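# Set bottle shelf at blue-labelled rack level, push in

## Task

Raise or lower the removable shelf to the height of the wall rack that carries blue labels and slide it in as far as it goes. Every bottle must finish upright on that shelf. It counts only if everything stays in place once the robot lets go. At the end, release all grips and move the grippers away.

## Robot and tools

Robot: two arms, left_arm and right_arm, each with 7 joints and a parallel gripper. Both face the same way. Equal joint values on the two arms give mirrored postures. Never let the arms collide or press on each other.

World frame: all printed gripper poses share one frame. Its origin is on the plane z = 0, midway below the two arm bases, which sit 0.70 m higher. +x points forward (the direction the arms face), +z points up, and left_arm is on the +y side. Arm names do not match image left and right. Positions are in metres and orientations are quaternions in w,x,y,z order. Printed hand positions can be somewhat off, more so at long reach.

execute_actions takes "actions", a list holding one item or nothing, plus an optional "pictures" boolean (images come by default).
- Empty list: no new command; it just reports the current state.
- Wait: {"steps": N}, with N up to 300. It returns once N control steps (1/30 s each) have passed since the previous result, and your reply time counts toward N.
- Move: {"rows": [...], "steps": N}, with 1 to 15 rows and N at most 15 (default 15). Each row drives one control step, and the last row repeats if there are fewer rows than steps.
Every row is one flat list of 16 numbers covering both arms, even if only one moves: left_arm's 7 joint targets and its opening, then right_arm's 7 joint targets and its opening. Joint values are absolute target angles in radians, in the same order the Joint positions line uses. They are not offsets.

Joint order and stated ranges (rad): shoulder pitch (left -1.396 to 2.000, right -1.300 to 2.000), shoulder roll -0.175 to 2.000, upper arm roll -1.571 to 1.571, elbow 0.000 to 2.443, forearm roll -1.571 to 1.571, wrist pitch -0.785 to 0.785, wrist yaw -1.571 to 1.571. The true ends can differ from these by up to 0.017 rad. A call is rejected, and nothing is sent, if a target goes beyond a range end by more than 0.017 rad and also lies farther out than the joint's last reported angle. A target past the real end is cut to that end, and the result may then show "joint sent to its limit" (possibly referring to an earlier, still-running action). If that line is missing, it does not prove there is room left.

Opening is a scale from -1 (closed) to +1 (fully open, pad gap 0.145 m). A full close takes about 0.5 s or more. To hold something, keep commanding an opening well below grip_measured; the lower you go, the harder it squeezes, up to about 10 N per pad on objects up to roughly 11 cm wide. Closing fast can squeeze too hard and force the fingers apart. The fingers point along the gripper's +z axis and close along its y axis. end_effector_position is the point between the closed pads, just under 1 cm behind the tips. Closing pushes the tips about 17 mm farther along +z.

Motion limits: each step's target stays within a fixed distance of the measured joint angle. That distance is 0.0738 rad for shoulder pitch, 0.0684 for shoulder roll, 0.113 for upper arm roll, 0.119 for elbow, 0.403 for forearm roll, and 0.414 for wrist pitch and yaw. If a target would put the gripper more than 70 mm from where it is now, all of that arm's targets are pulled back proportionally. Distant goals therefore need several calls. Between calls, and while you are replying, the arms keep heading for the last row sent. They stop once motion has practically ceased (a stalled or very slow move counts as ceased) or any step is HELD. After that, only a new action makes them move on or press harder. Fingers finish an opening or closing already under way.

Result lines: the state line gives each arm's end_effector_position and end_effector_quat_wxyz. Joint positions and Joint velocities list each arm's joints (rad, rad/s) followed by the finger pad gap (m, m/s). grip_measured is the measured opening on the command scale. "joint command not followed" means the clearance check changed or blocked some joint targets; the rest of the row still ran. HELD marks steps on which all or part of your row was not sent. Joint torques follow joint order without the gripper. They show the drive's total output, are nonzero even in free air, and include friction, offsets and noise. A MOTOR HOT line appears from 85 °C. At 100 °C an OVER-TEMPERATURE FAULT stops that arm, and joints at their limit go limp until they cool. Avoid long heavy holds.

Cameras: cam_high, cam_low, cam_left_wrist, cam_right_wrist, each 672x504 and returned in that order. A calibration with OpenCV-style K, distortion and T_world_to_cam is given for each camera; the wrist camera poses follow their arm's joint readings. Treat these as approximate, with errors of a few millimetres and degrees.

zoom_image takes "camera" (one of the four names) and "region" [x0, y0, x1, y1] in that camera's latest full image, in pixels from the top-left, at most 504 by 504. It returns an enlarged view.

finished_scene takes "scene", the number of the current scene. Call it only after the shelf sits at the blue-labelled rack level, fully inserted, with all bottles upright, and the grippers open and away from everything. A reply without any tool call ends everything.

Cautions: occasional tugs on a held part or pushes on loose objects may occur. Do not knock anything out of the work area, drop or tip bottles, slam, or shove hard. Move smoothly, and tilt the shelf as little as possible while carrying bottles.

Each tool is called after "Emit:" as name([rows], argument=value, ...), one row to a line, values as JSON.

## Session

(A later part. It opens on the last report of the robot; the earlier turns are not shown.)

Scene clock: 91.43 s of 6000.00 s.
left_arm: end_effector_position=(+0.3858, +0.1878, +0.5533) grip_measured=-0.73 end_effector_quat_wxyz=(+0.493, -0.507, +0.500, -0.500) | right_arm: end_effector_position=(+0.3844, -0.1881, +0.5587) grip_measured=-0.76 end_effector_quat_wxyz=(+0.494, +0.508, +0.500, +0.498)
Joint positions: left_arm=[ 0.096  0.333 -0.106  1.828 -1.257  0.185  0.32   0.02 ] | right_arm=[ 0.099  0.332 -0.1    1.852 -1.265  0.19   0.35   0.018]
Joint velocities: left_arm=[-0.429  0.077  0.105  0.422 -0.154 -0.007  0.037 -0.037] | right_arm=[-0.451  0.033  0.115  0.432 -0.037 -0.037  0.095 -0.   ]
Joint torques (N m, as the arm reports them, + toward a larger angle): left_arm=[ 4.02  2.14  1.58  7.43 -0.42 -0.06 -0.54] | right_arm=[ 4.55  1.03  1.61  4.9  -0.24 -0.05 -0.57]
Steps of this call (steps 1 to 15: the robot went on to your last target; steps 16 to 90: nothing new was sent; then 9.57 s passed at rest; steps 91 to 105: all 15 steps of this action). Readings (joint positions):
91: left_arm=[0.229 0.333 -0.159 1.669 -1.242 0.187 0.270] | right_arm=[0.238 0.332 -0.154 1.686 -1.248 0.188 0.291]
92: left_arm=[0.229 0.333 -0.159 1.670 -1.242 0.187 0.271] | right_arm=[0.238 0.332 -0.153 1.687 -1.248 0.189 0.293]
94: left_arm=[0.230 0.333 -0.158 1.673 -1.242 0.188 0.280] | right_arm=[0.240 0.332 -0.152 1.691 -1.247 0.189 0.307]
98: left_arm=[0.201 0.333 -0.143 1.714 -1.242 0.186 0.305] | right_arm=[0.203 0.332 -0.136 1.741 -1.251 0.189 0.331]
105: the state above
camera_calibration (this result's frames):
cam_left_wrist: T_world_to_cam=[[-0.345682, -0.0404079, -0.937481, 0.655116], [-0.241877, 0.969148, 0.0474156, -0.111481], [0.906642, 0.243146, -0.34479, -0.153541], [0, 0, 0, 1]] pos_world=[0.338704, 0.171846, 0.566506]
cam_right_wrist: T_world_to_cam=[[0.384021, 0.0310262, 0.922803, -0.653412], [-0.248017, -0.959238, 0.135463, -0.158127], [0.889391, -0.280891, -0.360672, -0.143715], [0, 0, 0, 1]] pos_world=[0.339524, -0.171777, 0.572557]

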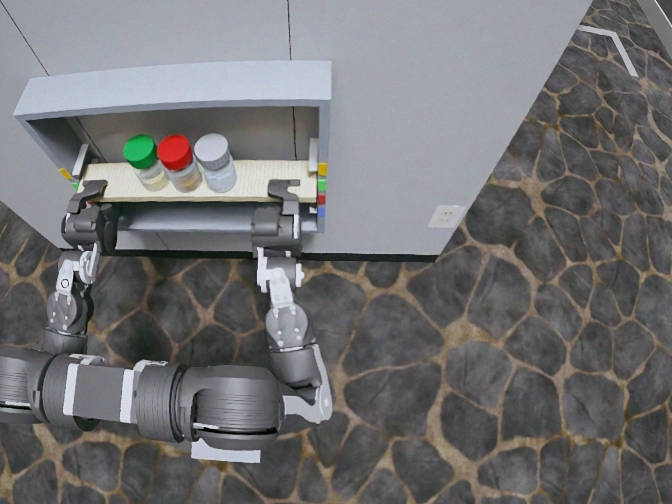

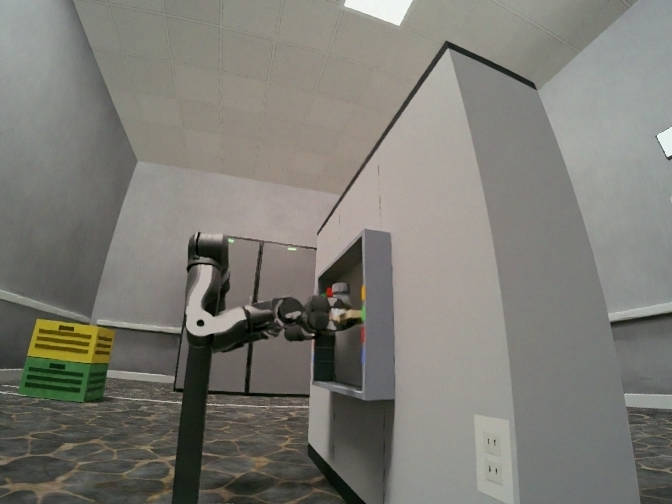

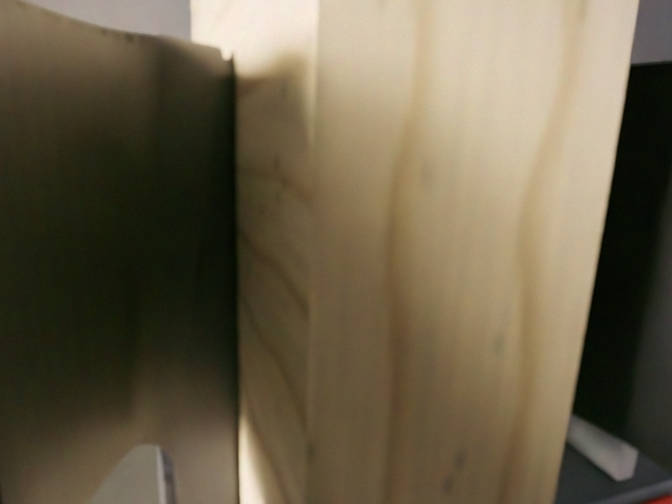

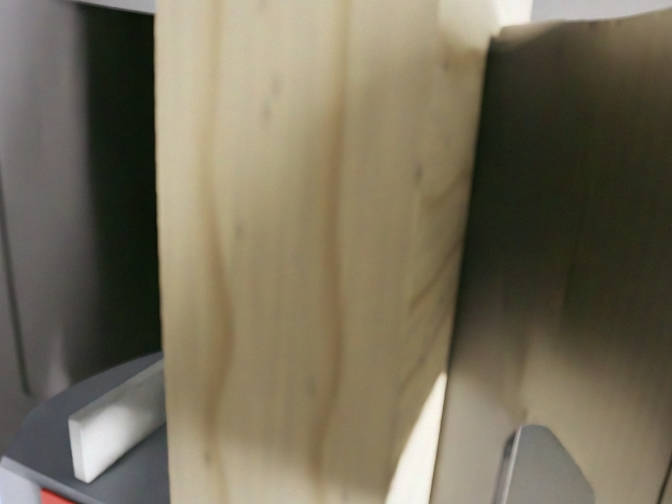

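Emit:
execute_actions([
  {"rows": [
[0.0739,0.333,-0.0994,1.8579,-1.2744,0.1835,0.3166,-1.0,0.0849,0.333,-0.0922,1.8796,-1.2765,0.185,0.3506,-1.0],
[0.0587,0.333,-0.0948,1.8723,-1.2756,0.1835,0.3168,-1.0,0.0698,0.333,-0.0875,1.8942,-1.2776,0.185,0.3510,-1.0],
[0.0436,0.333,-0.0902,1.8868,-1.2769,0.1835,0.3170,-1.0,0.0547,0.333,-0.0829,1.9087,-1.2788,0.185,0.3514,-1.0],
[0.0284,0.333,-0.0856,1.9013,-1.2781,0.1835,0.3172,-1.0,0.0396,0.333,-0.0782,1.9233,-1.2799,0.185,0.3518,-1.0],
[0.0133,0.333,-0.0810,1.9158,-1.2794,0.1835,0.3175,-1.0,0.0246,0.333,-0.0736,1.9379,-1.2811,0.185,0.3522,-1.0],
[-0.0018,0.333,-0.0764,1.9302,-1.2806,0.1835,0.3177,-1.0,0.0095,0.333,-0.0690,1.9525,-1.2823,0.185,0.3525,-1.0],
[-0.0170,0.333,-0.0718,1.9447,-1.2819,0.1835,0.3179,-1.0,-0.0056,0.333,-0.0643,1.9671,-1.2834,0.185,0.3529,-1.0],
[-0.0321,0.333,-0.0672,1.9592,-1.2831,0.1835,0.3181,-1.0,-0.0207,0.333,-0.0597,1.9816,-1.2846,0.185,0.3533,-1.0],
[-0.0473,0.333,-0.0626,1.9736,-1.2844,0.1835,0.3183,-1.0,-0.0358,0.333,-0.0550,1.9962,-1.2857,0.185,0.3537,-1.0],
[-0.0624,0.333,-0.0580,1.9881,-1.2856,0.1835,0.3185,-1.0,-0.0509,0.333,-0.0504,2.0108,-1.2869,0.185,0.3541,-1.0],
[-0.0786,0.333,-0.0537,2.0011,-1.2861,0.1835,0.3161,-1.0,-0.0670,0.333,-0.0461,2.0239,-1.2873,0.185,0.3519,-1.0],
[-0.0947,0.333,-0.0495,2.0141,-1.2867,0.1835,0.3138,-1.0,-0.0831,0.333,-0.0418,2.0371,-1.2878,0.185,0.3497,-1.0],
[-0.1109,0.333,-0.0452,2.0272,-1.2872,0.1835,0.3114,-1.0,-0.0992,0.333,-0.0374,2.0502,-1.2882,0.185,0.3475,-1.0],
[-0.1271,0.333,-0.0409,2.0402,-1.2878,0.1835,0.3090,-1.0,-0.1153,0.333,-0.0331,2.0634,-1.2887,0.185,0.3453,-1.0],
[-0.1433,0.333,-0.0367,2.0532,-1.2883,0.1835,0.3067,-1.0,-0.1315,0.333,-0.0288,2.0765,-1.2891,0.185,0.3431,-1.0]
], "steps": 15},
])

Scene clock: 97.00 s of 6000.00 s.
left_arm: end_effector_position=(+0.3366, +0.1881, +0.5485) grip_measured=-0.76 end_effector_quat_wxyz=(+0.491, -0.511, +0.505, -0.493) | right_arm: end_effector_position=(+0.3365, -0.1880, +0.5524) grip_measured=-0.76 end_effector_quat_wxyz=(+0.487, +0.514, +0.506, +0.492)
Joint positions: left_arm=[-0.145  0.333 -0.04   2.042 -1.282  0.189  0.324  0.018] | right_arm=[-0.136  0.332 -0.034  2.06  -1.278  0.19   0.361  0.018]
Joint velocities: left_arm=[-0.582  0.077  0.027  0.188  0.081 -0.081  0.066  0.001] | right_arm=[-0.495  0.011  0.081  0.232 -0.051  0.022  0.037 -0.001]
Joint torques (N m, as the arm reports them, + toward a larger angle): left_arm=[ 4.78  1.99  1.77  7.37 -0.26 -0.16 -0.89] | right_arm=[ 4.26  1.01  1.86  5.66 -0.3  -0.07 -1.  ]
Steps of this call (steps 1 to 30: the robot went on to your last target; steps 31 to 90: nothing new was sent; then 2.07 s passed at rest; steps 91 to 105: all 15 steps of this action). Readings (joint positions):
91: left_arm=[0.082 0.333 -0.102 1.847 -1.265 0.188 0.323] | right_arm=[0.088 0.332 -0.096 1.865 -1.266 0.190 0.354]
92: left_arm=[0.065 0.333 -0.097 1.862 -1.267 0.188 0.323] | right_arm=[0.073 0.332 -0.091 1.880 -1.267 0.190 0.356]
94: left_arm=[0.030 0.333 -0.086 1.895 -1.271 0.188 0.323] | right_arm=[0.038 0.332 -0.081 1.913 -1.270 0.190 0.356]
98: left_arm=[-0.030 0.333 -0.069 1.951 -1.276 0.189 0.323] | right_arm=[-0.022 0.332 -0.063 1.969 -1.274 0.190 0.357]
105: the state above
camera_calibration (this result's frames):
cam_left_wrist: T_world_to_cam=[[-0.362254, -0.0361576, -0.931378, 0.635093], [-0.244802, 0.967858, 0.0576404, -0.127826], [0.899358, 0.248884, -0.359462, -0.101236], [0, 0, 0, 1]] pos_world=[0.28982, 0.171877, 0.562489]
cam_right_wrist: T_world_to_cam=[[0.407728, 0.0301763, 0.912605, -0.631679], [-0.243856, -0.959554, 0.140677, -0.173378], [0.879939, -0.279903, -0.383878, -0.0871499], [0, 0, 0, 1]] pos_world=[0.291961, -0.171697, 0.567409]

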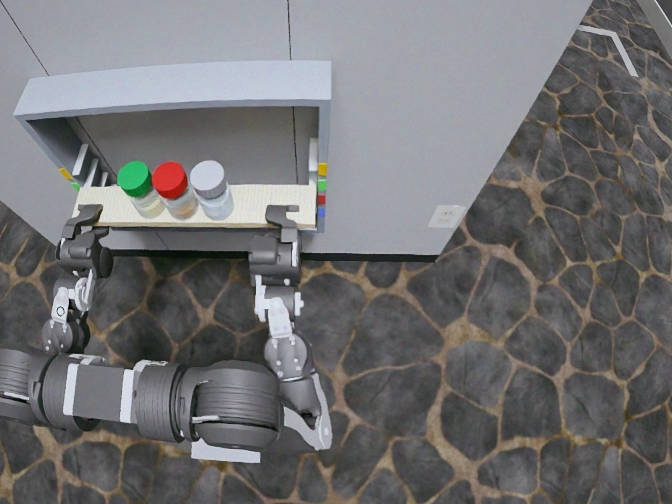

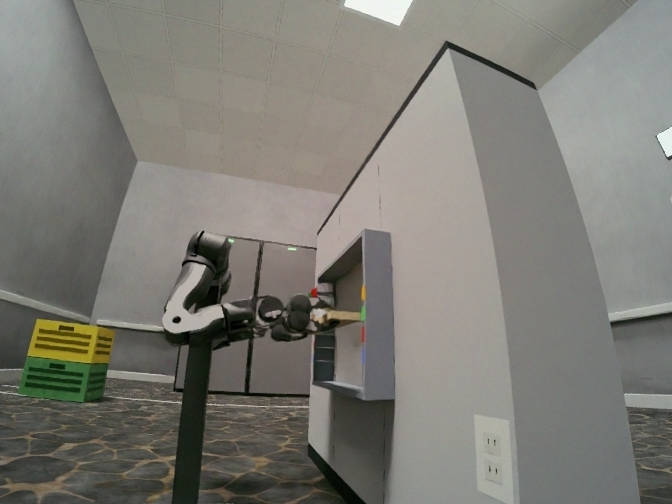

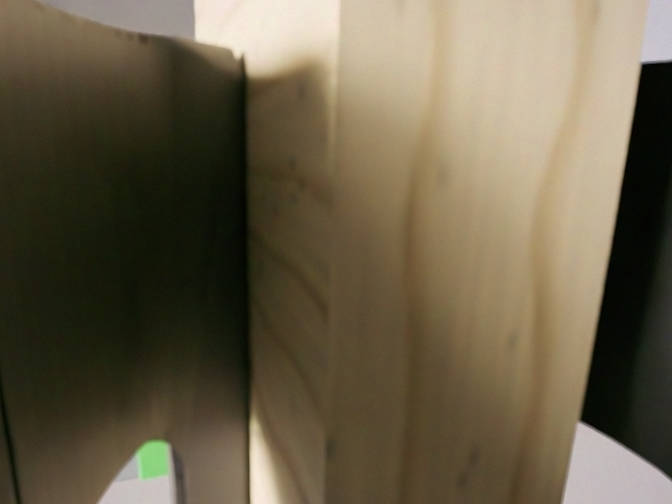

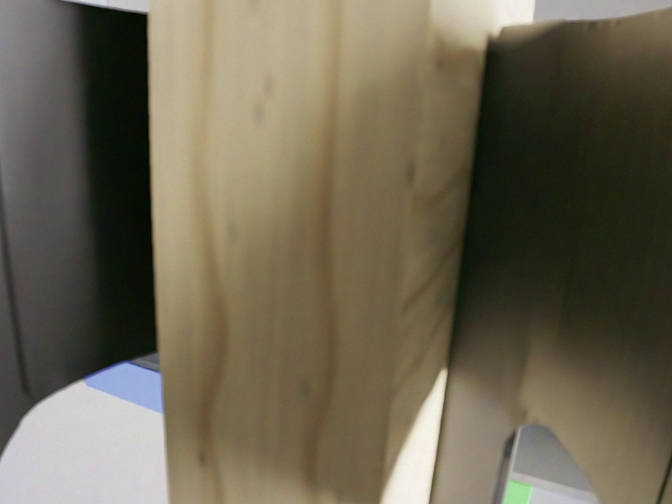

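Emit:
execute_actions([
  {"rows": [
[-0.1594,0.333,-0.0324,2.0662,-1.2888,0.1835,0.3043,-1.0,-0.1476,0.333,-0.0245,2.0896,-1.2895,0.185,0.3409,-1.0],
[-0.1756,0.333,-0.0281,2.0792,-1.2894,0.1835,0.3019,-1.0,-0.1637,0.333,-0.0202,2.1028,-1.2900,0.185,0.3387,-1.0],
[-0.1918,0.333,-0.0238,2.0923,-1.2899,0.1835,0.2995,-1.0,-0.1798,0.333,-0.0158,2.1159,-1.2904,0.185,0.3365,-1.0],
[-0.2079,0.333,-0.0196,2.1053,-1.2905,0.1835,0.2972,-1.0,-0.1959,0.333,-0.0115,2.1291,-1.2909,0.185,0.3343,-1.0],
[-0.2241,0.333,-0.0153,2.1183,-1.2910,0.1835,0.2948,-1.0,-0.2120,0.333,-0.0072,2.1422,-1.2913,0.185,0.3321,-1.0]
], "steps": 15},
], pictures=false)

Scene clock: 99.00 s of 6000.00 s.
left_arm: end_effector_position=(+0.3196, +0.1880, +0.5440) grip_measured=-0.76 end_effector_quat_wxyz=(+0.484, -0.517, +0.510, -0.487) | right_arm: end_effector_position=(+0.3197, -0.1880, +0.5485) grip_measured=-0.76 end_effector_quat_wxyz=(+0.482, +0.520, +0.512, +0.486)
Joint positions: left_arm=[-0.232  0.333 -0.019  2.107 -1.282  0.19   0.329  0.018] | right_arm=[-0.222  0.332 -0.012  2.126 -1.282  0.19   0.368  0.018]
Joint velocities: left_arm=[-0.011 -0.143  0.022  0.007 -0.081 -0.081 -0.007 -0.   ] | right_arm=[ 0.011  0.033 -0.007 -0.012  0.037 -0.022  0.037 -0.   ]
Joint torques (N m, as the arm reports them, + toward a larger angle): left_arm=[ 4.31  1.99  1.85  7.84 -0.3  -0.2  -1.25] | right_arm=[ 3.79  1.18  1.97  6.17 -0.28 -0.06 -1.4 ]
Steps of this call (steps 1 to 30: the robot went on to your last target; steps 31 to 45: nothing new was sent; steps 46 to 60: all 15 steps of this action). Readings (joint positions):
46: left_arm=[-0.157 0.333 -0.038 2.049 -1.280 0.189 0.337] | right_arm=[-0.148 0.332 -0.031 2.068 -1.280 0.190 0.374]
47: left_arm=[-0.176 0.333 -0.033 2.063 -1.280 0.189 0.336] | right_arm=[-0.166 0.332 -0.027 2.082 -1.280 0.190 0.374]
49: left_arm=[-0.214 0.333 -0.024 2.091 -1.281 0.189 0.334] | right_arm=[-0.205 0.332 -0.018 2.110 -1.281 0.190 0.372]
53: left_arm=[-0.233 0.333 -0.019 2.107 -1.282 0.190 0.332] | right_arm=[-0.223 0.332 -0.012 2.126 -1.282 0.190 0.370]
60: the state above

Emit:
execute_actions([
  {"rows": [
[-0.2272,0.333,-0.0190,2.1069,-1.2905,0.1835,0.2730,-1.0,-0.2157,0.333,-0.0107,2.1319,-1.2910,0.185,0.3097,-1.0],
[-0.2304,0.333,-0.0227,2.0956,-1.2901,0.1835,0.2511,-1.0,-0.2194,0.333,-0.0141,2.1216,-1.2907,0.185,0.2873,-1.0],
[-0.2335,0.333,-0.0264,2.0842,-1.2896,0.1835,0.2293,-1.0,-0.2230,0.333,-0.0176,2.1113,-1.2904,0.185,0.2649,-1.0],
[-0.2366,0.333,-0.0301,2.0729,-1.2892,0.1835,0.2074,-1.0,-0.2267,0.333,-0.0210,2.1010,-1.2901,0.185,0.2425,-1.0],
[-0.2397,0.333,-0.0337,2.0615,-1.2887,0.1835,0.1856,-1.0,-0.2304,0.333,-0.0245,2.0908,-1.2897,0.185,0.2201,-1.0],
[-0.2429,0.333,-0.0374,2.0501,-1.2882,0.1835,0.1637,-1.0,-0.2341,0.333,-0.0280,2.0805,-1.2894,0.185,0.1977,-1.0],
[-0.2460,0.333,-0.0411,2.0388,-1.2878,0.1835,0.1419,-1.0,-0.2377,0.333,-0.0314,2.0702,-1.2891,0.185,0.1753,-1.0],
[-0.2491,0.333,-0.0448,2.0274,-1.2873,0.1835,0.1200,-1.0,-0.2414,0.333,-0.0349,2.0599,-1.2888,0.185,0.1529,-1.0],
[-0.2508,0.333,-0.0500,2.0111,-1.2861,0.1835,0.1010,-1.0,-0.2438,0.333,-0.0400,2.0440,-1.2878,0.185,0.1336,-1.0],
[-0.2526,0.333,-0.0552,1.9948,-1.2849,0.1835,0.0819,-1.0,-0.2463,0.333,-0.0451,2.0282,-1.2868,0.185,0.1144,-1.0],
[-0.2543,0.333,-0.0604,1.9785,-1.2837,0.1835,0.0629,-1.0,-0.2487,0.333,-0.0502,2.0123,-1.2858,0.185,0.0951,-1.0],
[-0.2561,0.333,-0.0656,1.9623,-1.2826,0.1835,0.0439,-1.0,-0.2512,0.333,-0.0553,1.9965,-1.2848,0.185,0.0759,-1.0],
[-0.2578,0.333,-0.0708,1.9460,-1.2814,0.1835,0.0249,-1.0,-0.2536,0.333,-0.0603,1.9806,-1.2838,0.185,0.0566,-1.0],
[-0.2596,0.333,-0.0760,1.9297,-1.2802,0.1835,0.0058,-1.0,-0.2561,0.333,-0.0654,1.9648,-1.2828,0.185,0.0374,-1.0],
[-0.2613,0.333,-0.0812,1.9134,-1.2790,0.1835,-0.0132,-1.0,-0.2585,0.333,-0.0705,1.9489,-1.2818,0.185,0.0181,-1.0]
], "steps": 15},
])

Scene clock: 114.67 s of 6000.00 s.
left_arm: end_effector_position=(+0.3210, +0.1885, +0.5033) grip_measured=-0.76 end_effector_quat_wxyz=(+0.496, -0.506, +0.499, -0.499) | right_arm: end_effector_position=(+0.3206, -0.1889, +0.5092) grip_measured=-0.76 end_effector_quat_wxyz=(+0.497, +0.507, +0.501, +0.496)
Joint positions: left_arm=[-0.266  0.333 -0.08   1.913 -1.27   0.187  0.043  0.018] | right_arm=[-0.266  0.332 -0.07   1.942 -1.277  0.189  0.081  0.018]
Joint velocities: left_arm=[-0.121 -0.033 -0.125 -0.418  0.037  0.007 -0.374  0.001] | right_arm=[-0.099 -0.055 -0.105 -0.398  0.022  0.007 -0.403  0.001]
Joint torques (N m, as the arm reports them, + toward a larger angle): left_arm=[ 3.27  2.14  1.44  6.51 -0.39 -0.11 -1.31] | right_arm=[ 3.31  1.15  1.23  5.43 -0.23  0.   -1.63]
Steps of this call (steps 1 to 15: the robot went on to your last target; steps 16 to 90: nothing new was sent; then 12.17 s passed at rest; steps 91 to 105: all 15 steps of this action). Readings (joint positions):
91: left_arm=[-0.232 0.333 -0.019 2.104 -1.282 0.189 0.322] | right_arm=[-0.223 0.332 -0.012 2.125 -1.282 0.190 0.360]
92: left_arm=[-0.233 0.333 -0.021 2.098 -1.282 0.189 0.304] | right_arm=[-0.224 0.332 -0.014 2.119 -1.282 0.189 0.342]
94: left_arm=[-0.237 0.333 -0.028 2.074 -1.281 0.188 0.261] | right_arm=[-0.230 0.332 -0.021 2.098 -1.283 0.189 0.300]
98: left_arm=[-0.254 0.333 -0.044 2.025 -1.277 0.188 0.183] | right_arm=[-0.250 0.332 -0.035 2.052 -1.282 0.189 0.221]
105: the state above
camera_calibration (this result's frames):
cam_left_wrist: T_world_to_cam=[[-0.341472, -0.0376094, -0.939139, 0.584887], [-0.247039, 0.967659, 0.0510721, -0.125338], [0.906846, 0.249444, -0.339719, -0.11597], [0, 0, 0, 1]] pos_world=[0.273926, 0.17221, 0.516295]
cam_right_wrist: T_world_to_cam=[[0.383892, 0.0354794, 0.922696, -0.582207], [-0.25115, -0.957577, 0.141313, -0.169644], [0.888566, -0.285985, -0.358696, -0.106736], [0, 0, 0, 1]] pos_world=[0.275741, -0.172316, 0.522887]

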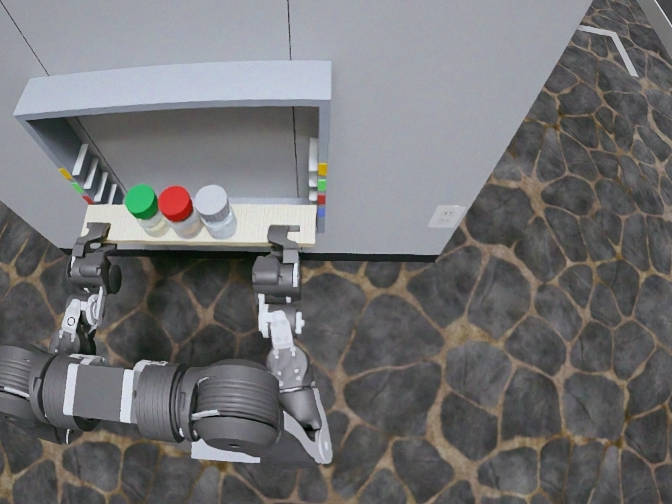

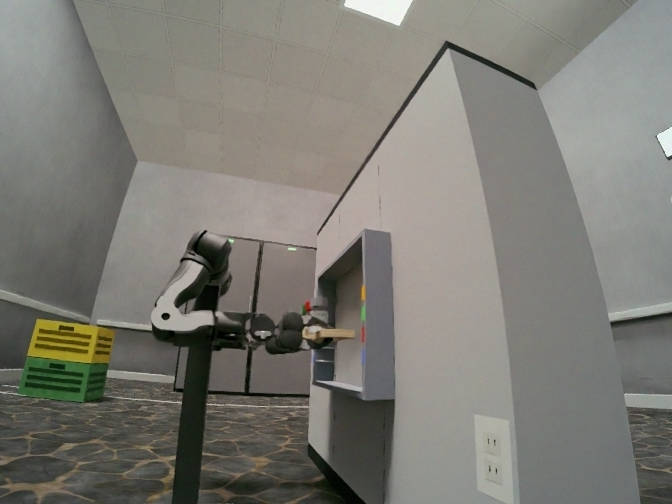

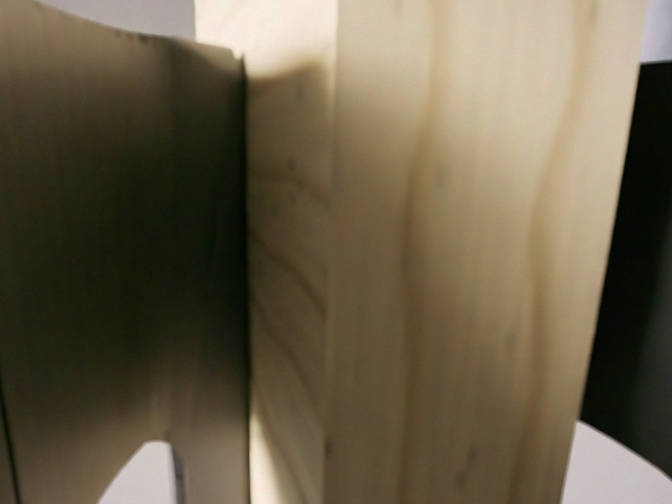

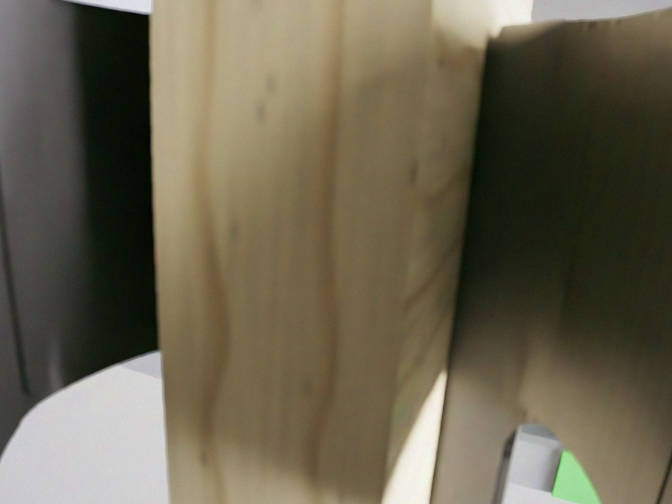

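Emit:
execute_actions([
  {"rows": [
[-0.2606,0.333,-0.0862,1.8977,-1.2773,0.1835,-0.0292,-1.0,-0.2583,0.333,-0.0754,1.9336,-1.2803,0.185,0.0020,-1.0],
[-0.2599,0.333,-0.0913,1.8819,-1.2755,0.1835,-0.0453,-1.0,-0.2582,0.333,-0.0802,1.9182,-1.2787,0.185,-0.0142,-1.0],
[-0.2592,0.333,-0.0963,1.8662,-1.2738,0.1835,-0.0613,-1.0,-0.2580,0.333,-0.0851,1.9029,-1.2772,0.185,-0.0304,-1.0],
[-0.2585,0.333,-0.1013,1.8504,-1.2721,0.1835,-0.0773,-1.0,-0.2579,0.333,-0.0900,1.8875,-1.2757,0.185,-0.0465,-1.0],
[-0.2577,0.333,-0.1063,1.8347,-1.2704,0.1835,-0.0933,-1.0,-0.2577,0.333,-0.0948,1.8722,-1.2742,0.185,-0.0627,-1.0],
[-0.2570,0.333,-0.1114,1.8189,-1.2686,0.1835,-0.1094,-1.0,-0.2575,0.333,-0.0997,1.8568,-1.2726,0.185,-0.0788,-1.0],
[-0.2563,0.333,-0.1164,1.8032,-1.2669,0.1835,-0.1254,-1.0,-0.2574,0.333,-0.1045,1.8415,-1.2711,0.185,-0.0950,-1.0],
[-0.2556,0.333,-0.1214,1.7874,-1.2652,0.1835,-0.1414,-1.0,-0.2572,0.333,-0.1094,1.8261,-1.2696,0.185,-0.1111,-1.0],
[-0.2524,0.333,-0.1279,1.7676,-1.2622,0.1835,-0.1594,-1.0,-0.2545,0.333,-0.1158,1.8067,-1.2669,0.185,-0.1292,-1.0],
[-0.2491,0.333,-0.1345,1.7478,-1.2592,0.1835,-0.1774,-1.0,-0.2518,0.333,-0.1221,1.7873,-1.2641,0.185,-0.1472,-1.0],
[-0.2459,0.333,-0.1410,1.7280,-1.2562,0.1835,-0.1954,-1.0,-0.2491,0.333,-0.1285,1.7679,-1.2614,0.185,-0.1653,-1.0],
[-0.2426,0.333,-0.1476,1.7081,-1.2532,0.1835,-0.2134,-1.0,-0.2465,0.333,-0.1349,1.7484,-1.2586,0.185,-0.1833,-1.0],
[-0.2394,0.333,-0.1541,1.6883,-1.2502,0.1835,-0.2313,-1.0,-0.2438,0.333,-0.1413,1.7290,-1.2559,0.185,-0.2014,-1.0],
[-0.2361,0.333,-0.1607,1.6685,-1.2472,0.1835,-0.2493,-1.0,-0.2411,0.333,-0.1476,1.7096,-1.2531,0.185,-0.2194,-1.0],
[-0.2329,0.333,-0.1672,1.6487,-1.2442,0.1835,-0.2673,-1.0,-0.2384,0.333,-0.1540,1.6902,-1.2504,0.185,-0.2375,-1.0]
], "steps": 15},
])

Scene clock: 118.47 s of 6000.00 s.
left_arm: end_effector_position=(+0.3207, +0.1890, +0.4474) grip_measured=-0.76 end_effector_quat_wxyz=(+0.497, -0.507, +0.499, -0.497) | right_arm: end_effector_position=(+0.3203, -0.1894, +0.4534) grip_measured=-0.76 end_effector_quat_wxyz=(+0.497, +0.507, +0.501, +0.494)
Joint positions: left_arm=[-0.242  0.332 -0.165  1.649 -1.237  0.186 -0.212  0.018] | right_arm=[-0.251  0.332 -0.153  1.685 -1.247  0.189 -0.176  0.018]
Joint velocities: left_arm=[ 0.099  0.011 -0.139 -0.476  0.139  0.007 -0.344  0.001] | right_arm=[ 0.011 -0.055 -0.134 -0.476  0.037  0.051 -0.271  0.001]
Joint torques (N m, as the arm reports them, + toward a larger angle): left_arm=[ 4.37  2.04  1.2   6.36 -0.36 -0.11 -1.3 ] | right_arm=[ 3.91  1.26  1.18  5.24 -0.25 -0.08 -1.6 ]
Steps of this call (steps 1 to 30: the robot went on to your last target; steps 31 to 90: nothing new was sent; then 0.30 s passed at rest; steps 91 to 105: all 15 steps of this action). Readings (joint positions):
91: left_arm=[-0.268 0.333 -0.084 1.900 -1.268 0.187 0.011] | right_arm=[-0.269 0.332 -0.074 1.930 -1.275 0.189 0.048]
92: left_arm=[-0.265 0.333 -0.088 1.887 -1.268 0.187 -0.004] | right_arm=[-0.267 0.332 -0.078 1.918 -1.275 0.189 0.033]
94: left_arm=[-0.263 0.333 -0.099 1.852 -1.264 0.187 -0.031] | right_arm=[-0.265 0.332 -0.089 1.883 -1.272 0.189 0.005]
98: left_arm=[-0.263 0.333 -0.120 1.787 -1.257 0.187 -0.088] | right_arm=[-0.267 0.332 -0.109 1.820 -1.266 0.189 -0.051]
105: the state above
camera_calibration (this result's frames):
cam_left_wrist: T_world_to_cam=[[-0.34325, -0.0371939, -0.938507, 0.532503], [-0.249156, 0.967023, 0.0528023, -0.122985], [0.905594, 0.251959, -0.341198, -0.134215], [0, 0, 0, 1]] pos_world=[0.273683, 0.172552, 0.460458]
cam_right_wrist: T_world_to_cam=[[0.385188, 0.0365773, 0.922113, -0.530579], [-0.253211, -0.956676, 0.143721, -0.162543], [0.88742, -0.288849, -0.359239, -0.126577], [0, 0, 0, 1]] pos_world=[0.275542, -0.172656, 0.467143]

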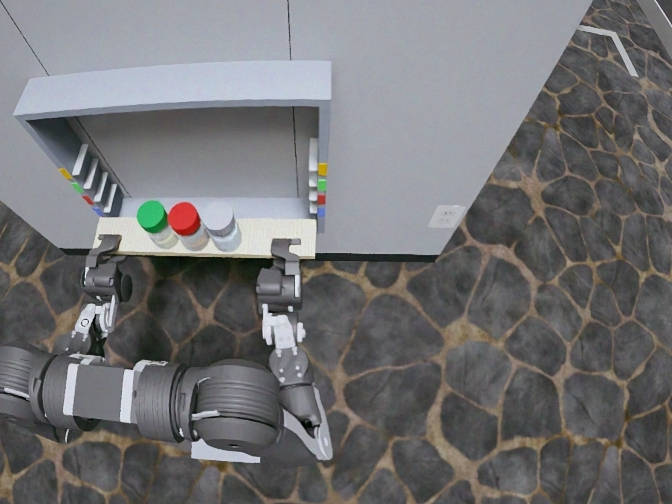

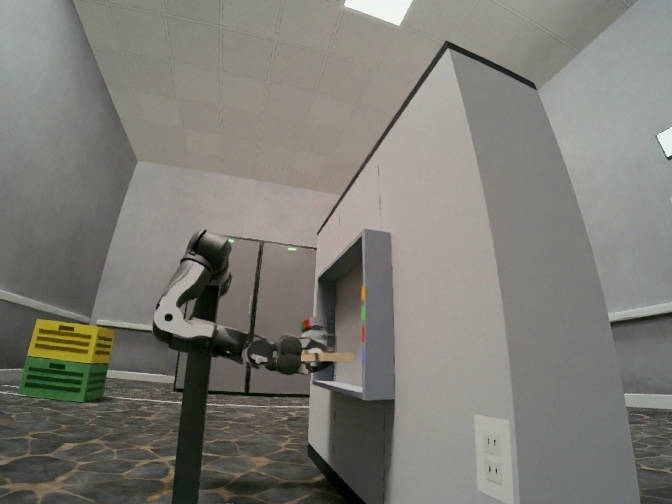

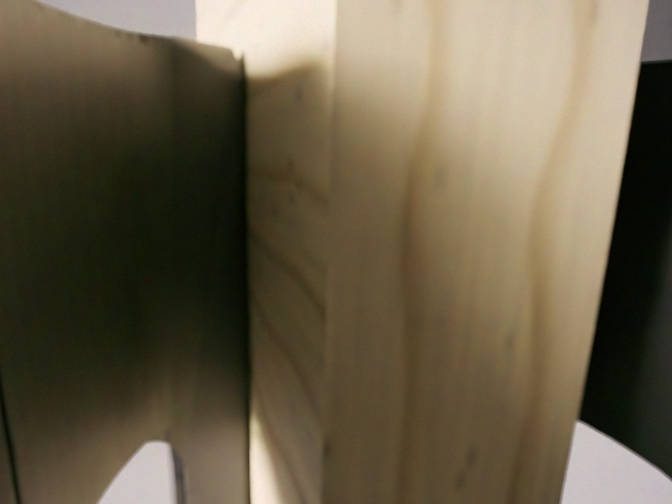

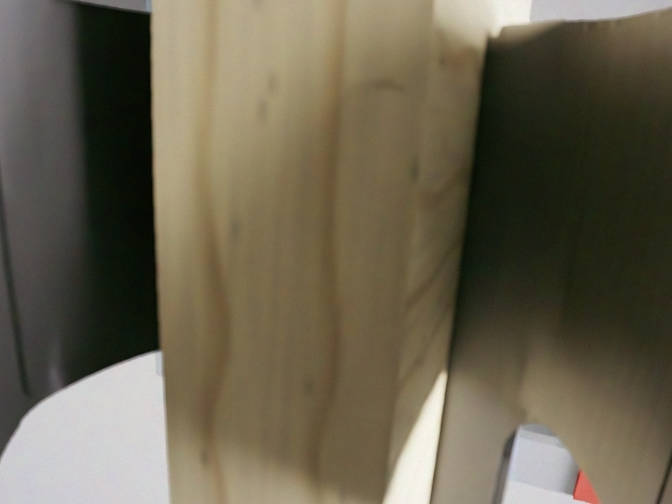

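Emit:
zoom_image(camera="cam_low", region=[250, 270, 410, 410])

Region (250, 270, 410, 410) of cam_low's 672x504 image, scaled by 3.150, with more detail than that image has; it fills the top 441 rows of this view, and the rest is white.

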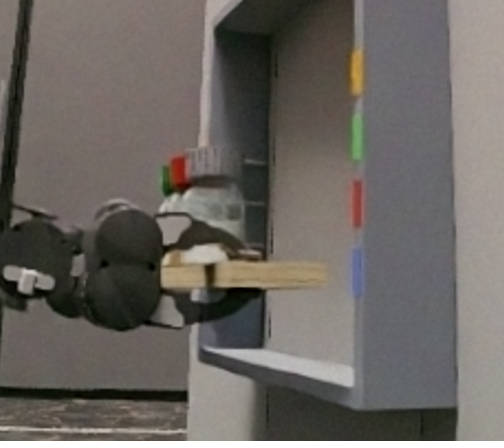

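Emit:
execute_actions(actions=[], pictures=false)

Scene clock: 131.77 s of 6000.00 s.
left_arm: end_effector_position=(+0.3209, +0.1889, +0.4486) grip_measured=-0.76 end_effector_quat_wxyz=(+0.500, -0.503, +0.495, -0.502) | right_arm: end_effector_position=(+0.3205, -0.1894, +0.4542) grip_measured=-0.76 end_effector_quat_wxyz=(+0.501, +0.504, +0.497, +0.499)
Joint positions: left_arm=[-0.24   0.332 -0.168  1.64  -1.234  0.186 -0.235  0.018] | right_arm=[-0.248  0.332 -0.156  1.675 -1.244  0.189 -0.199  0.018]
Joint velocities: left_arm=[ 0.011 -0.077 -0.007 -0.022  0.007 -0.022 -0.037 -0.   ] | right_arm=[-0.033  0.033 -0.027  0.002  0.022 -0.022 -0.022 -0.   ]
Joint torques (N m, as the arm reports them, + toward a larger angle): left_arm=[ 3.96  2.11  1.46  7.37 -0.33 -0.06 -1.2 ] | right_arm=[ 3.68  0.96  1.5   6.11 -0.24 -0.08 -1.48]
Steps of this call (steps 1 to 30: the robot went on to your last target; steps 31 to 90: nothing new was sent; then 10.30 s passed at rest). Readings (joint positions):
1: left_arm=[-0.242 0.332 -0.168 1.640 -1.235 0.186 -0.217] | right_arm=[-0.251 0.332 -0.156 1.676 -1.245 0.189 -0.182]
2: left_arm=[-0.243 0.332 -0.168 1.640 -1.234 0.186 -0.219] | right_arm=[-0.251 0.332 -0.156 1.675 -1.244 0.189 -0.184]
4: left_arm=[-0.240 0.332 -0.168 1.640 -1.234 0.186 -0.232] | right_arm=[-0.249 0.332 -0.156 1.675 -1.244 0.189 -0.196]
8: left_arm=[-0.240 0.332 -0.168 1.640 -1.234 0.186 -0.235] | right_arm=[-0.248 0.332 -0.156 1.675 -1.244 0.189 -0.199]
90: the state above
All arms were judged still, so your last target was given up. Only a new action makes them travel on or press farther. Fingers that are still opening or closing keep moving.

Emit:
execute_actions([
  {"rows": [
[-0.2356,0.333,-0.1624,1.6632,-1.2465,0.1835,-0.2545,-1.0,-0.2407,0.333,-0.1493,1.7044,-1.2526,0.185,-0.2247,-1.0],
[-0.2383,0.333,-0.1576,1.6776,-1.2489,0.1835,-0.2417,-1.0,-0.2430,0.333,-0.1446,1.7186,-1.2547,0.185,-0.2118,-1.0],
[-0.2410,0.333,-0.1527,1.6921,-1.2512,0.1835,-0.2289,-1.0,-0.2454,0.333,-0.1399,1.7327,-1.2569,0.185,-0.1990,-1.0],
[-0.2437,0.333,-0.1479,1.7065,-1.2536,0.1835,-0.2161,-1.0,-0.2477,0.333,-0.1352,1.7469,-1.2590,0.185,-0.1861,-1.0],
[-0.2464,0.333,-0.1431,1.7210,-1.2559,0.1835,-0.2033,-1.0,-0.2500,0.333,-0.1305,1.7611,-1.2612,0.185,-0.1733,-1.0],
[-0.2312,0.333,-0.1470,1.7094,-1.2540,0.1835,-0.2006,-1.0,-0.2348,0.333,-0.1343,1.7495,-1.2594,0.185,-0.1706,-1.0],
[-0.2160,0.333,-0.1509,1.6978,-1.2520,0.1835,-0.1980,-1.0,-0.2196,0.333,-0.1380,1.7380,-1.2577,0.185,-0.1678,-1.0],
[-0.2008,0.333,-0.1548,1.6863,-1.2501,0.1835,-0.1953,-1.0,-0.2044,0.333,-0.1418,1.7264,-1.2559,0.185,-0.1651,-1.0],
[-0.1856,0.333,-0.1587,1.6747,-1.2481,0.1835,-0.1927,-1.0,-0.1892,0.333,-0.1456,1.7149,-1.2542,0.185,-0.1623,-1.0],
[-0.1705,0.333,-0.1627,1.6631,-1.2462,0.1835,-0.1900,-1.0,-0.1740,0.333,-0.1494,1.7033,-1.2524,0.185,-0.1596,-1.0],
[-0.1553,0.333,-0.1666,1.6515,-1.2442,0.1835,-0.1873,-1.0,-0.1588,0.333,-0.1531,1.6917,-1.2506,0.185,-0.1569,-1.0],
[-0.1401,0.333,-0.1705,1.6399,-1.2423,0.1835,-0.1847,-1.0,-0.1436,0.333,-0.1569,1.6802,-1.2489,0.185,-0.1541,-1.0],
[-0.1249,0.333,-0.1744,1.6284,-1.2403,0.1835,-0.1820,-1.0,-0.1284,0.333,-0.1607,1.6686,-1.2471,0.185,-0.1514,-1.0],
[-0.1097,0.333,-0.1783,1.6168,-1.2384,0.1835,-0.1794,-1.0,-0.1132,0.333,-0.1644,1.6571,-1.2454,0.185,-0.1486,-1.0],
[-0.0945,0.333,-0.1822,1.6052,-1.2364,0.1835,-0.1767,-1.0,-0.0980,0.333,-0.1682,1.6455,-1.2436,0.185,-0.1459,-1.0]
], "steps": 15},
])

Scene clock: 138.17 s of 6000.00 s.
left_arm: end_effector_position=(+0.3522, +0.1887, +0.4670) grip_measured=-0.76 end_effector_quat_wxyz=(+0.505, -0.498, +0.490, -0.507) | right_arm: end_effector_position=(+0.3515, -0.1894, +0.4730) grip_measured=-0.76 end_effector_quat_wxyz=(+0.506, +0.499, +0.491, +0.504)
Joint positions: left_arm=[-0.105  0.333 -0.181  1.604 -1.229  0.186 -0.158  0.018] | right_arm=[-0.112  0.332 -0.168  1.64  -1.239  0.19  -0.121  0.018]
Joint velocities: left_arm=[ 0.495 -0.055 -0.081 -0.261  0.081 -0.037  0.154  0.   ] | right_arm=[ 0.429 -0.033 -0.066 -0.276  0.051 -0.037  0.168  0.   ]
Joint torques (N m, as the arm reports them, + toward a larger angle): left_arm=[ 4.85  2.04  1.2   6.23 -0.37 -0.11 -0.99] | right_arm=[ 4.29  1.01  1.21  5.2  -0.21 -0.07 -1.27]
Steps of this call (steps 1 to 90: nothing new was sent; then 2.90 s passed at rest; steps 91 to 105: all 15 steps of this action). Readings (joint positions):
91: left_arm=[-0.241 0.332 -0.167 1.645 -1.234 0.186 -0.231] | right_arm=[-0.249 0.332 -0.155 1.680 -1.244 0.190 -0.196]
92: left_arm=[-0.245 0.332 -0.163 1.657 -1.236 0.186 -0.222] | right_arm=[-0.252 0.332 -0.151 1.691 -1.245 0.191 -0.187]
94: left_arm=[-0.250 0.333 -0.152 1.691 -1.240 0.186 -0.205] | right_arm=[-0.256 0.332 -0.140 1.725 -1.250 0.191 -0.169]
98: left_arm=[-0.208 0.333 -0.153 1.687 -1.243 0.186 -0.185] | right_arm=[-0.215 0.332 -0.141 1.722 -1.253 0.191 -0.148]
105: the state above
camera_calibration (this result's frames):
cam_left_wrist: T_world_to_cam=[[-0.309902, -0.0373764, -0.950034, 0.555365], [-0.249338, 0.967449, 0.0432725, -0.111486], [0.917492, 0.25029, -0.309133, -0.174838], [0, 0, 0, 1]] pos_world=[0.304723, 0.172375, 0.478392]
cam_right_wrist: T_world_to_cam=[[0.3523, 0.0349934, 0.935233, -0.555615], [-0.258585, -0.95676, 0.133207, -0.150662], [0.899455, -0.288766, -0.328018, -0.166187], [0, 0, 0, 1]] pos_world=[0.306262, -0.172694, 0.485186]

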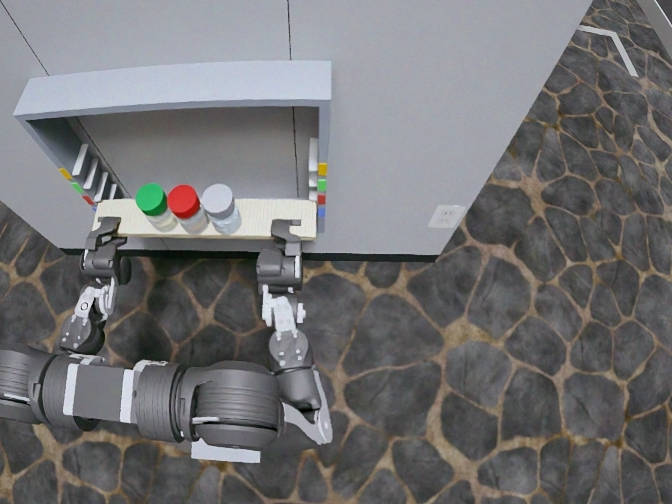

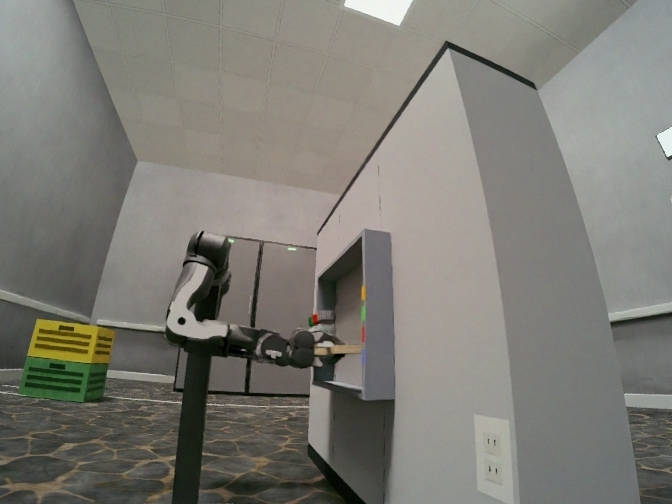

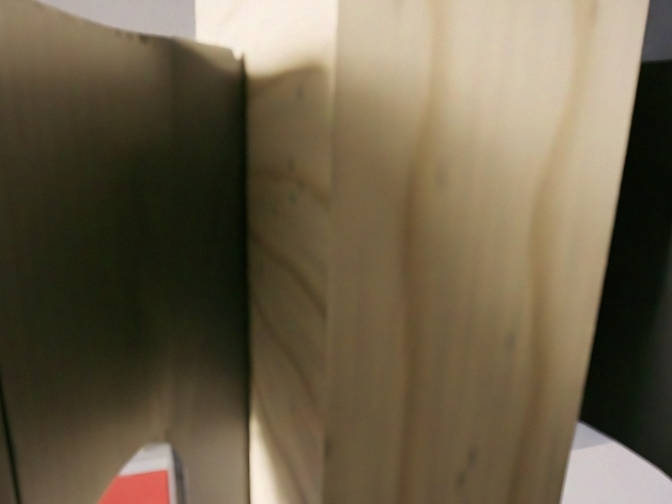

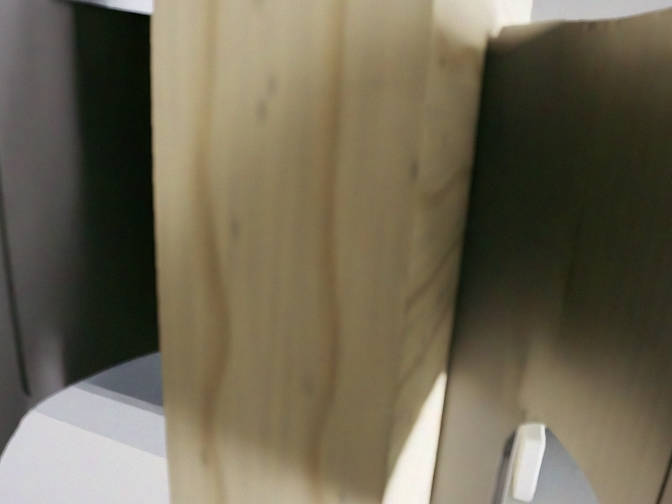

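Emit:
execute_actions(actions=[])

Scene clock: 142.13 s of 6000.00 s.
left_arm: end_effector_position=(+0.3530, +0.1888, +0.4663) grip_measured=-0.76 end_effector_quat_wxyz=(+0.504, -0.499, +0.491, -0.506) | right_arm: end_effector_position=(+0.3524, -0.1895, +0.4725) grip_measured=-0.76 end_effector_quat_wxyz=(+0.505, +0.500, +0.492, +0.503)
Joint positions: left_arm=[-0.101  0.333 -0.181  1.601 -1.227  0.185 -0.154  0.018] | right_arm=[-0.108  0.332 -0.169  1.636 -1.238  0.19  -0.117  0.018]
Joint velocities: left_arm=[ 0.011 -0.077  0.017 -0.002 -0.007 -0.037 -0.066  0.   ] | right_arm=[-0.033  0.011  0.012 -0.007 -0.007 -0.037  0.022 -0.   ]
Joint torques (N m, as the arm reports them, + toward a larger angle): left_arm=[ 4.96  2.16  1.24  6.33 -0.33 -0.1  -0.97] | right_arm=[ 4.49  1.08  1.13  5.24 -0.18 -0.07 -1.22]
Steps of this call (steps 1 to 15: the robot went on to your last target; steps 16 to 90: nothing new was sent; then 0.97 s passed at rest). Readings (joint positions):
1: left_arm=[-0.096 0.333 -0.181 1.601 -1.228 0.185 -0.155] | right_arm=[-0.103 0.332 -0.169 1.636 -1.238 0.190 -0.118]
2: left_arm=[-0.095 0.333 -0.181 1.601 -1.228 0.185 -0.155] | right_arm=[-0.103 0.332 -0.169 1.636 -1.238 0.190 -0.119]
4: left_arm=[-0.100 0.333 -0.181 1.601 -1.228 0.185 -0.154] | right_arm=[-0.106 0.332 -0.169 1.636 -1.238 0.190 -0.118]
8: left_arm=[-0.101 0.333 -0.181 1.601 -1.227 0.185 -0.154] | right_arm=[-0.108 0.332 -0.169 1.636 -1.238 0.190 -0.117]
90: the state above
All arms were judged still, so your last target was given up. Only a new action makes them travel on or press farther. Fingers that are still opening or closing keep moving.
camera_calibration (this result's frames):
cam_left_wrist: T_world_to_cam=[[-0.313784, -0.0382678, -0.948723, 0.555889], [-0.249254, 0.967464, 0.0434155, -0.11145], [0.916194, 0.250096, -0.313114, -0.173487], [0, 0, 0, 1]] pos_world=[0.305598, 0.172485, 0.477902]
cam_right_wrist: T_world_to_cam=[[0.355779, 0.0340731, 0.933949, -0.55619], [-0.25815, -0.956871, 0.133249, -0.150635], [0.898209, -0.288507, -0.331639, -0.165018], [0, 0, 0, 1]] pos_world=[0.307215, -0.172796, 0.484798]

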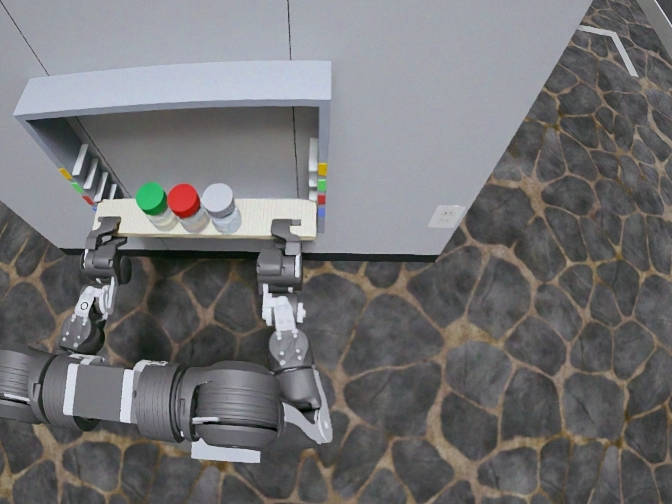

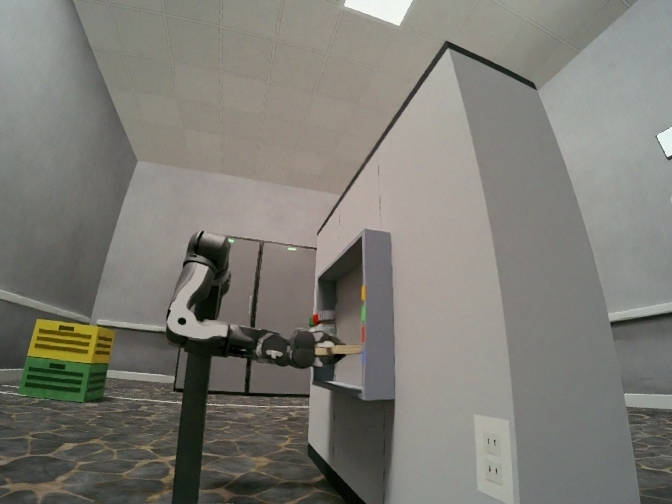

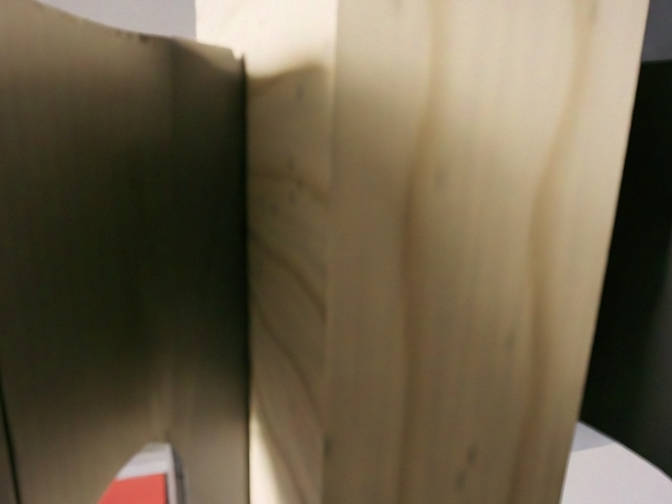

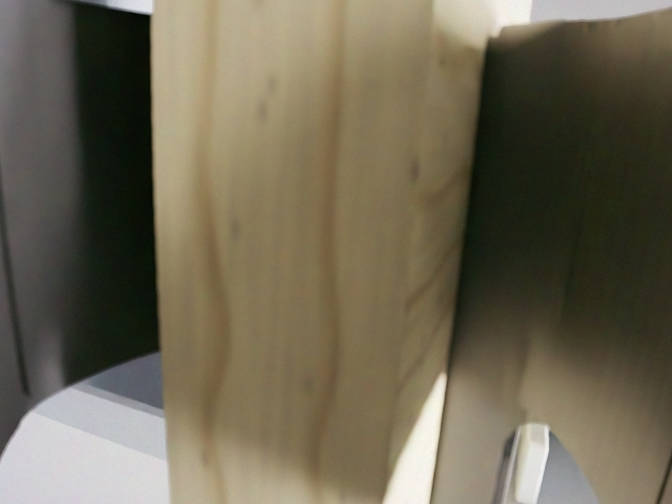

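Emit:
zoom_image(camera="cam_low", region=[280, 270, 400, 390])

Region (280, 270, 400, 390) of cam_low's 672x504 image, scaled by 4.200, with more detail than that image has.

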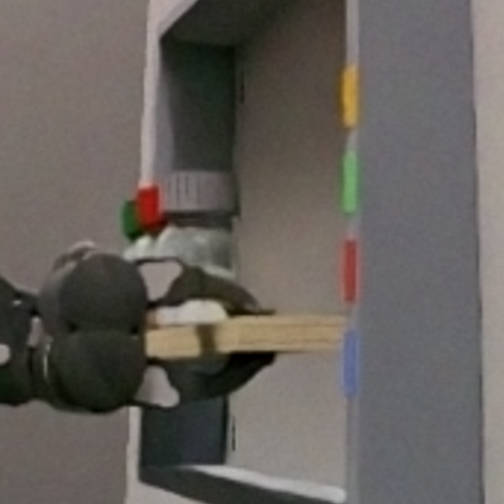

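Emit:
execute_actions([
  {"rows": [[-0.0816,0.333,-0.1869,1.5926,-1.2336,0.1835,-0.1776,-1,-0.0851,0.333,-0.1728,1.6329,-1.2409,0.185,-0.1467,-1],[-0.0687,0.333,-0.1916,1.5800,-1.2307,0.1835,-0.1785,-1,-0.0722,0.333,-0.1774,1.6203,-1.2383,0.185,-0.1475,-1],[-0.0559,0.333,-0.1963,1.5673,-1.2279,0.1835,-0.1793,-1,-0.0593,0.333,-0.1819,1.6077,-1.2356,0.185,-0.1484,-1],[-0.0430,0.333,-0.2010,1.5547,-1.2251,0.1835,-0.1802,-1,-0.0464,0.333,-0.1865,1.5950,-1.2330,0.185,-0.1492,-1],[-0.0301,0.333,-0.2057,1.5421,-1.2223,0.1835,-0.1811,-1,-0.0335,0.333,-0.1911,1.5824,-1.2303,0.185,-0.1500,-1],[-0.0172,0.333,-0.2104,1.5295,-1.2195,0.1835,-0.1820,-1,-0.0206,0.333,-0.1957,1.5698,-1.2277,0.185,-0.1508,-1],[-0.0043,0.333,-0.2150,1.5168,-1.2166,0.1835,-0.1828,-1,-0.0077,0.333,-0.2002,1.5572,-1.2250,0.185,-0.1516,-1],[0.0086,0.333,-0.2197,1.5042,-1.2138,0.1835,-0.1837,-1,0.0052,0.333,-0.2048,1.5446,-1.2223,0.185,-0.1524,-1],[0.0214,0.333,-0.2244,1.4916,-1.2110,0.1835,-0.1846,-1,0.0181,0.333,-0.2094,1.5320,-1.2197,0.185,-0.1533,-1],[0.0343,0.333,-0.2291,1.4790,-1.2082,0.1835,-0.1855,-1,0.0310,0.333,-0.2140,1.5193,-1.2170,0.185,-0.1541,-1],[0.0472,0.333,-0.2338,1.4663,-1.2053,0.1835,-0.1863,-1,0.0439,0.333,-0.2185,1.5067,-1.2144,0.185,-0.1549,-1],[0.0601,0.333,-0.2385,1.4537,-1.2025,0.1835,-0.1872,-1,0.0568,0.333,-0.2231,1.4941,-1.2117,0.185,-0.1557,-1]], "steps": 15},
], pictures=false)

Scene clock: 148.63 s of 6000.00 s.
left_arm: end_effector_position=(+0.3851, +0.1887, +0.4631) grip_measured=-0.76 end_effector_quat_wxyz=(+0.503, -0.500, +0.492, -0.505) | right_arm: end_effector_position=(+0.3844, -0.1894, +0.4690) grip_measured=-0.76 end_effector_quat_wxyz=(+0.504, +0.501, +0.492, +0.502)
Joint positions: left_arm=[ 0.055  0.333 -0.238  1.448 -1.195  0.186 -0.159  0.018] | right_arm=[ 0.048  0.332 -0.223  1.484 -1.206  0.19  -0.124  0.018]
Joint velocities: left_arm=[-0.011 -0.011 -0.007 -0.017 -0.037 -0.095  0.022 -0.   ] | right_arm=[-0.099 -0.099 -0.017  0.002  0.007 -0.051 -0.022 -0.   ]
Joint torques (N m, as the arm reports them, + toward a larger angle): left_arm=[ 6.05  2.14  1.31  6.58 -0.32 -0.1  -1.12] | right_arm=[ 5.36  1.14  1.29  5.42 -0.23 -0.09 -1.29]
Steps of this call (steps 1 to 90: nothing new was sent; then 3.00 s passed at rest; steps 91 to 105: all 15 steps of this action). Readings (joint positions):
91: left_arm=[-0.095 0.333 -0.184 1.594 -1.226 0.186 -0.154] | right_arm=[-0.103 0.332 -0.171 1.630 -1.237 0.190 -0.118]
92: left_arm=[-0.082 0.333 -0.189 1.580 -1.224 0.186 -0.154] | right_arm=[-0.090 0.332 -0.176 1.615 -1.235 0.190 -0.118]
94: left_arm=[-0.053 0.333 -0.199 1.552 -1.218 0.186 -0.151] | right_arm=[-0.061 0.332 -0.185 1.588 -1.229 0.190 -0.116]
98: left_arm=[-0.000 0.333 -0.217 1.504 -1.208 0.186 -0.155] | right_arm=[-0.008 0.332 -0.203 1.539 -1.219 0.190 -0.120]
105: the state above

Emit:
execute_actions([
  {"rows": [[0.0733,0.333,-0.2442,1.4399,-1.1986,0.1835,-0.1892,-1,0.0700,0.333,-0.2287,1.4803,-1.2080,0.185,-0.1577,-1],[0.0866,0.333,-0.2500,1.4261,-1.1947,0.1835,-0.1913,-1,0.0833,0.333,-0.2344,1.4665,-1.2042,0.185,-0.1597,-1],[0.0998,0.333,-0.2557,1.4122,-1.1908,0.1835,-0.1933,-1,0.0965,0.333,-0.2400,1.4527,-1.2005,0.185,-0.1616,-1],[0.1130,0.333,-0.2615,1.3984,-1.1869,0.1835,-0.1954,-1,0.1098,0.333,-0.2456,1.4389,-1.1967,0.185,-0.1636,-1],[0.1263,0.333,-0.2672,1.3846,-1.1830,0.1835,-0.1974,-1,0.1230,0.333,-0.2512,1.4251,-1.1930,0.185,-0.1656,-1],[0.1395,0.333,-0.2730,1.3708,-1.1791,0.1835,-0.1995,-1,0.1363,0.333,-0.2569,1.4113,-1.1892,0.185,-0.1676,-1],[0.1527,0.333,-0.2787,1.3570,-1.1752,0.1835,-0.2015,-1,0.1495,0.333,-0.2625,1.3975,-1.1855,0.185,-0.1695,-1],[0.1660,0.333,-0.2844,1.3432,-1.1713,0.1835,-0.2035,-1,0.1627,0.333,-0.2681,1.3837,-1.1818,0.185,-0.1715,-1],[0.1792,0.333,-0.2902,1.3293,-1.1674,0.1835,-0.2056,-1,0.1760,0.333,-0.2737,1.3699,-1.1780,0.185,-0.1735,-1],[0.1924,0.333,-0.2959,1.3155,-1.1635,0.1835,-0.2076,-1,0.1892,0.333,-0.2794,1.3561,-1.1743,0.185,-0.1755,-1],[0.2057,0.333,-0.3017,1.3017,-1.1596,0.1835,-0.2097,-1,0.2025,0.333,-0.2850,1.3423,-1.1705,0.185,-0.1774,-1],[0.2189,0.333,-0.3074,1.2879,-1.1557,0.1835,-0.2117,-1,0.2157,0.333,-0.2906,1.3285,-1.1668,0.185,-0.1794,-1]], "steps": 15},
], pictures=false)

Scene clock: 153.40 s of 6000.00 s.
left_arm: end_effector_position=(+0.4161, +0.1888, +0.4617) grip_measured=-0.76 end_effector_quat_wxyz=(+0.503, -0.500, +0.492, -0.504) | right_arm: end_effector_position=(+0.4164, -0.1894, +0.4681) grip_measured=-0.76 end_effector_quat_wxyz=(+0.503, +0.502, +0.492, +0.502)
Joint positions: left_arm=[ 0.21   0.333 -0.307  1.284 -1.147  0.187 -0.184  0.018] | right_arm=[ 0.206  0.332 -0.291  1.318 -1.16   0.191 -0.145  0.018]
Joint velocities: left_arm=[ 0.011 -0.165  0.002  0.002  0.051 -0.022  0.037 -0.   ] | right_arm=[-0.055  0.011  0.027 -0.002 -0.022 -0.066 -0.022 -0.   ]
Joint torques (N m, as the arm reports them, + toward a larger angle): left_arm=[ 8.24  1.99  1.58  6.07 -0.28 -0.15 -1.09] | right_arm=[ 6.31  0.98  1.42  5.2  -0.24 -0.1  -1.41]
Steps of this call (steps 1 to 15: the robot went on to your last target; steps 16 to 90: nothing new was sent; then 1.27 s passed at rest; steps 91 to 105: all 15 steps of this action). Readings (joint positions):
91: left_arm=[0.059 0.333 -0.241 1.441 -1.193 0.186 -0.161] | right_arm=[0.052 0.332 -0.226 1.477 -1.204 0.191 -0.126]
92: left_arm=[0.071 0.333 -0.247 1.426 -1.191 0.187 -0.164] | right_arm=[0.064 0.332 -0.232 1.461 -1.201 0.191 -0.127]
94: left_arm=[0.102 0.333 -0.259 1.397 -1.184 0.187 -0.166] | right_arm=[0.093 0.332 -0.244 1.432 -1.191 0.191 -0.129]
98: left_arm=[0.156 0.333 -0.281 1.343 -1.166 0.187 -0.173] | right_arm=[0.148 0.332 -0.266 1.379 -1.179 0.191 -0.136]
105: the state above


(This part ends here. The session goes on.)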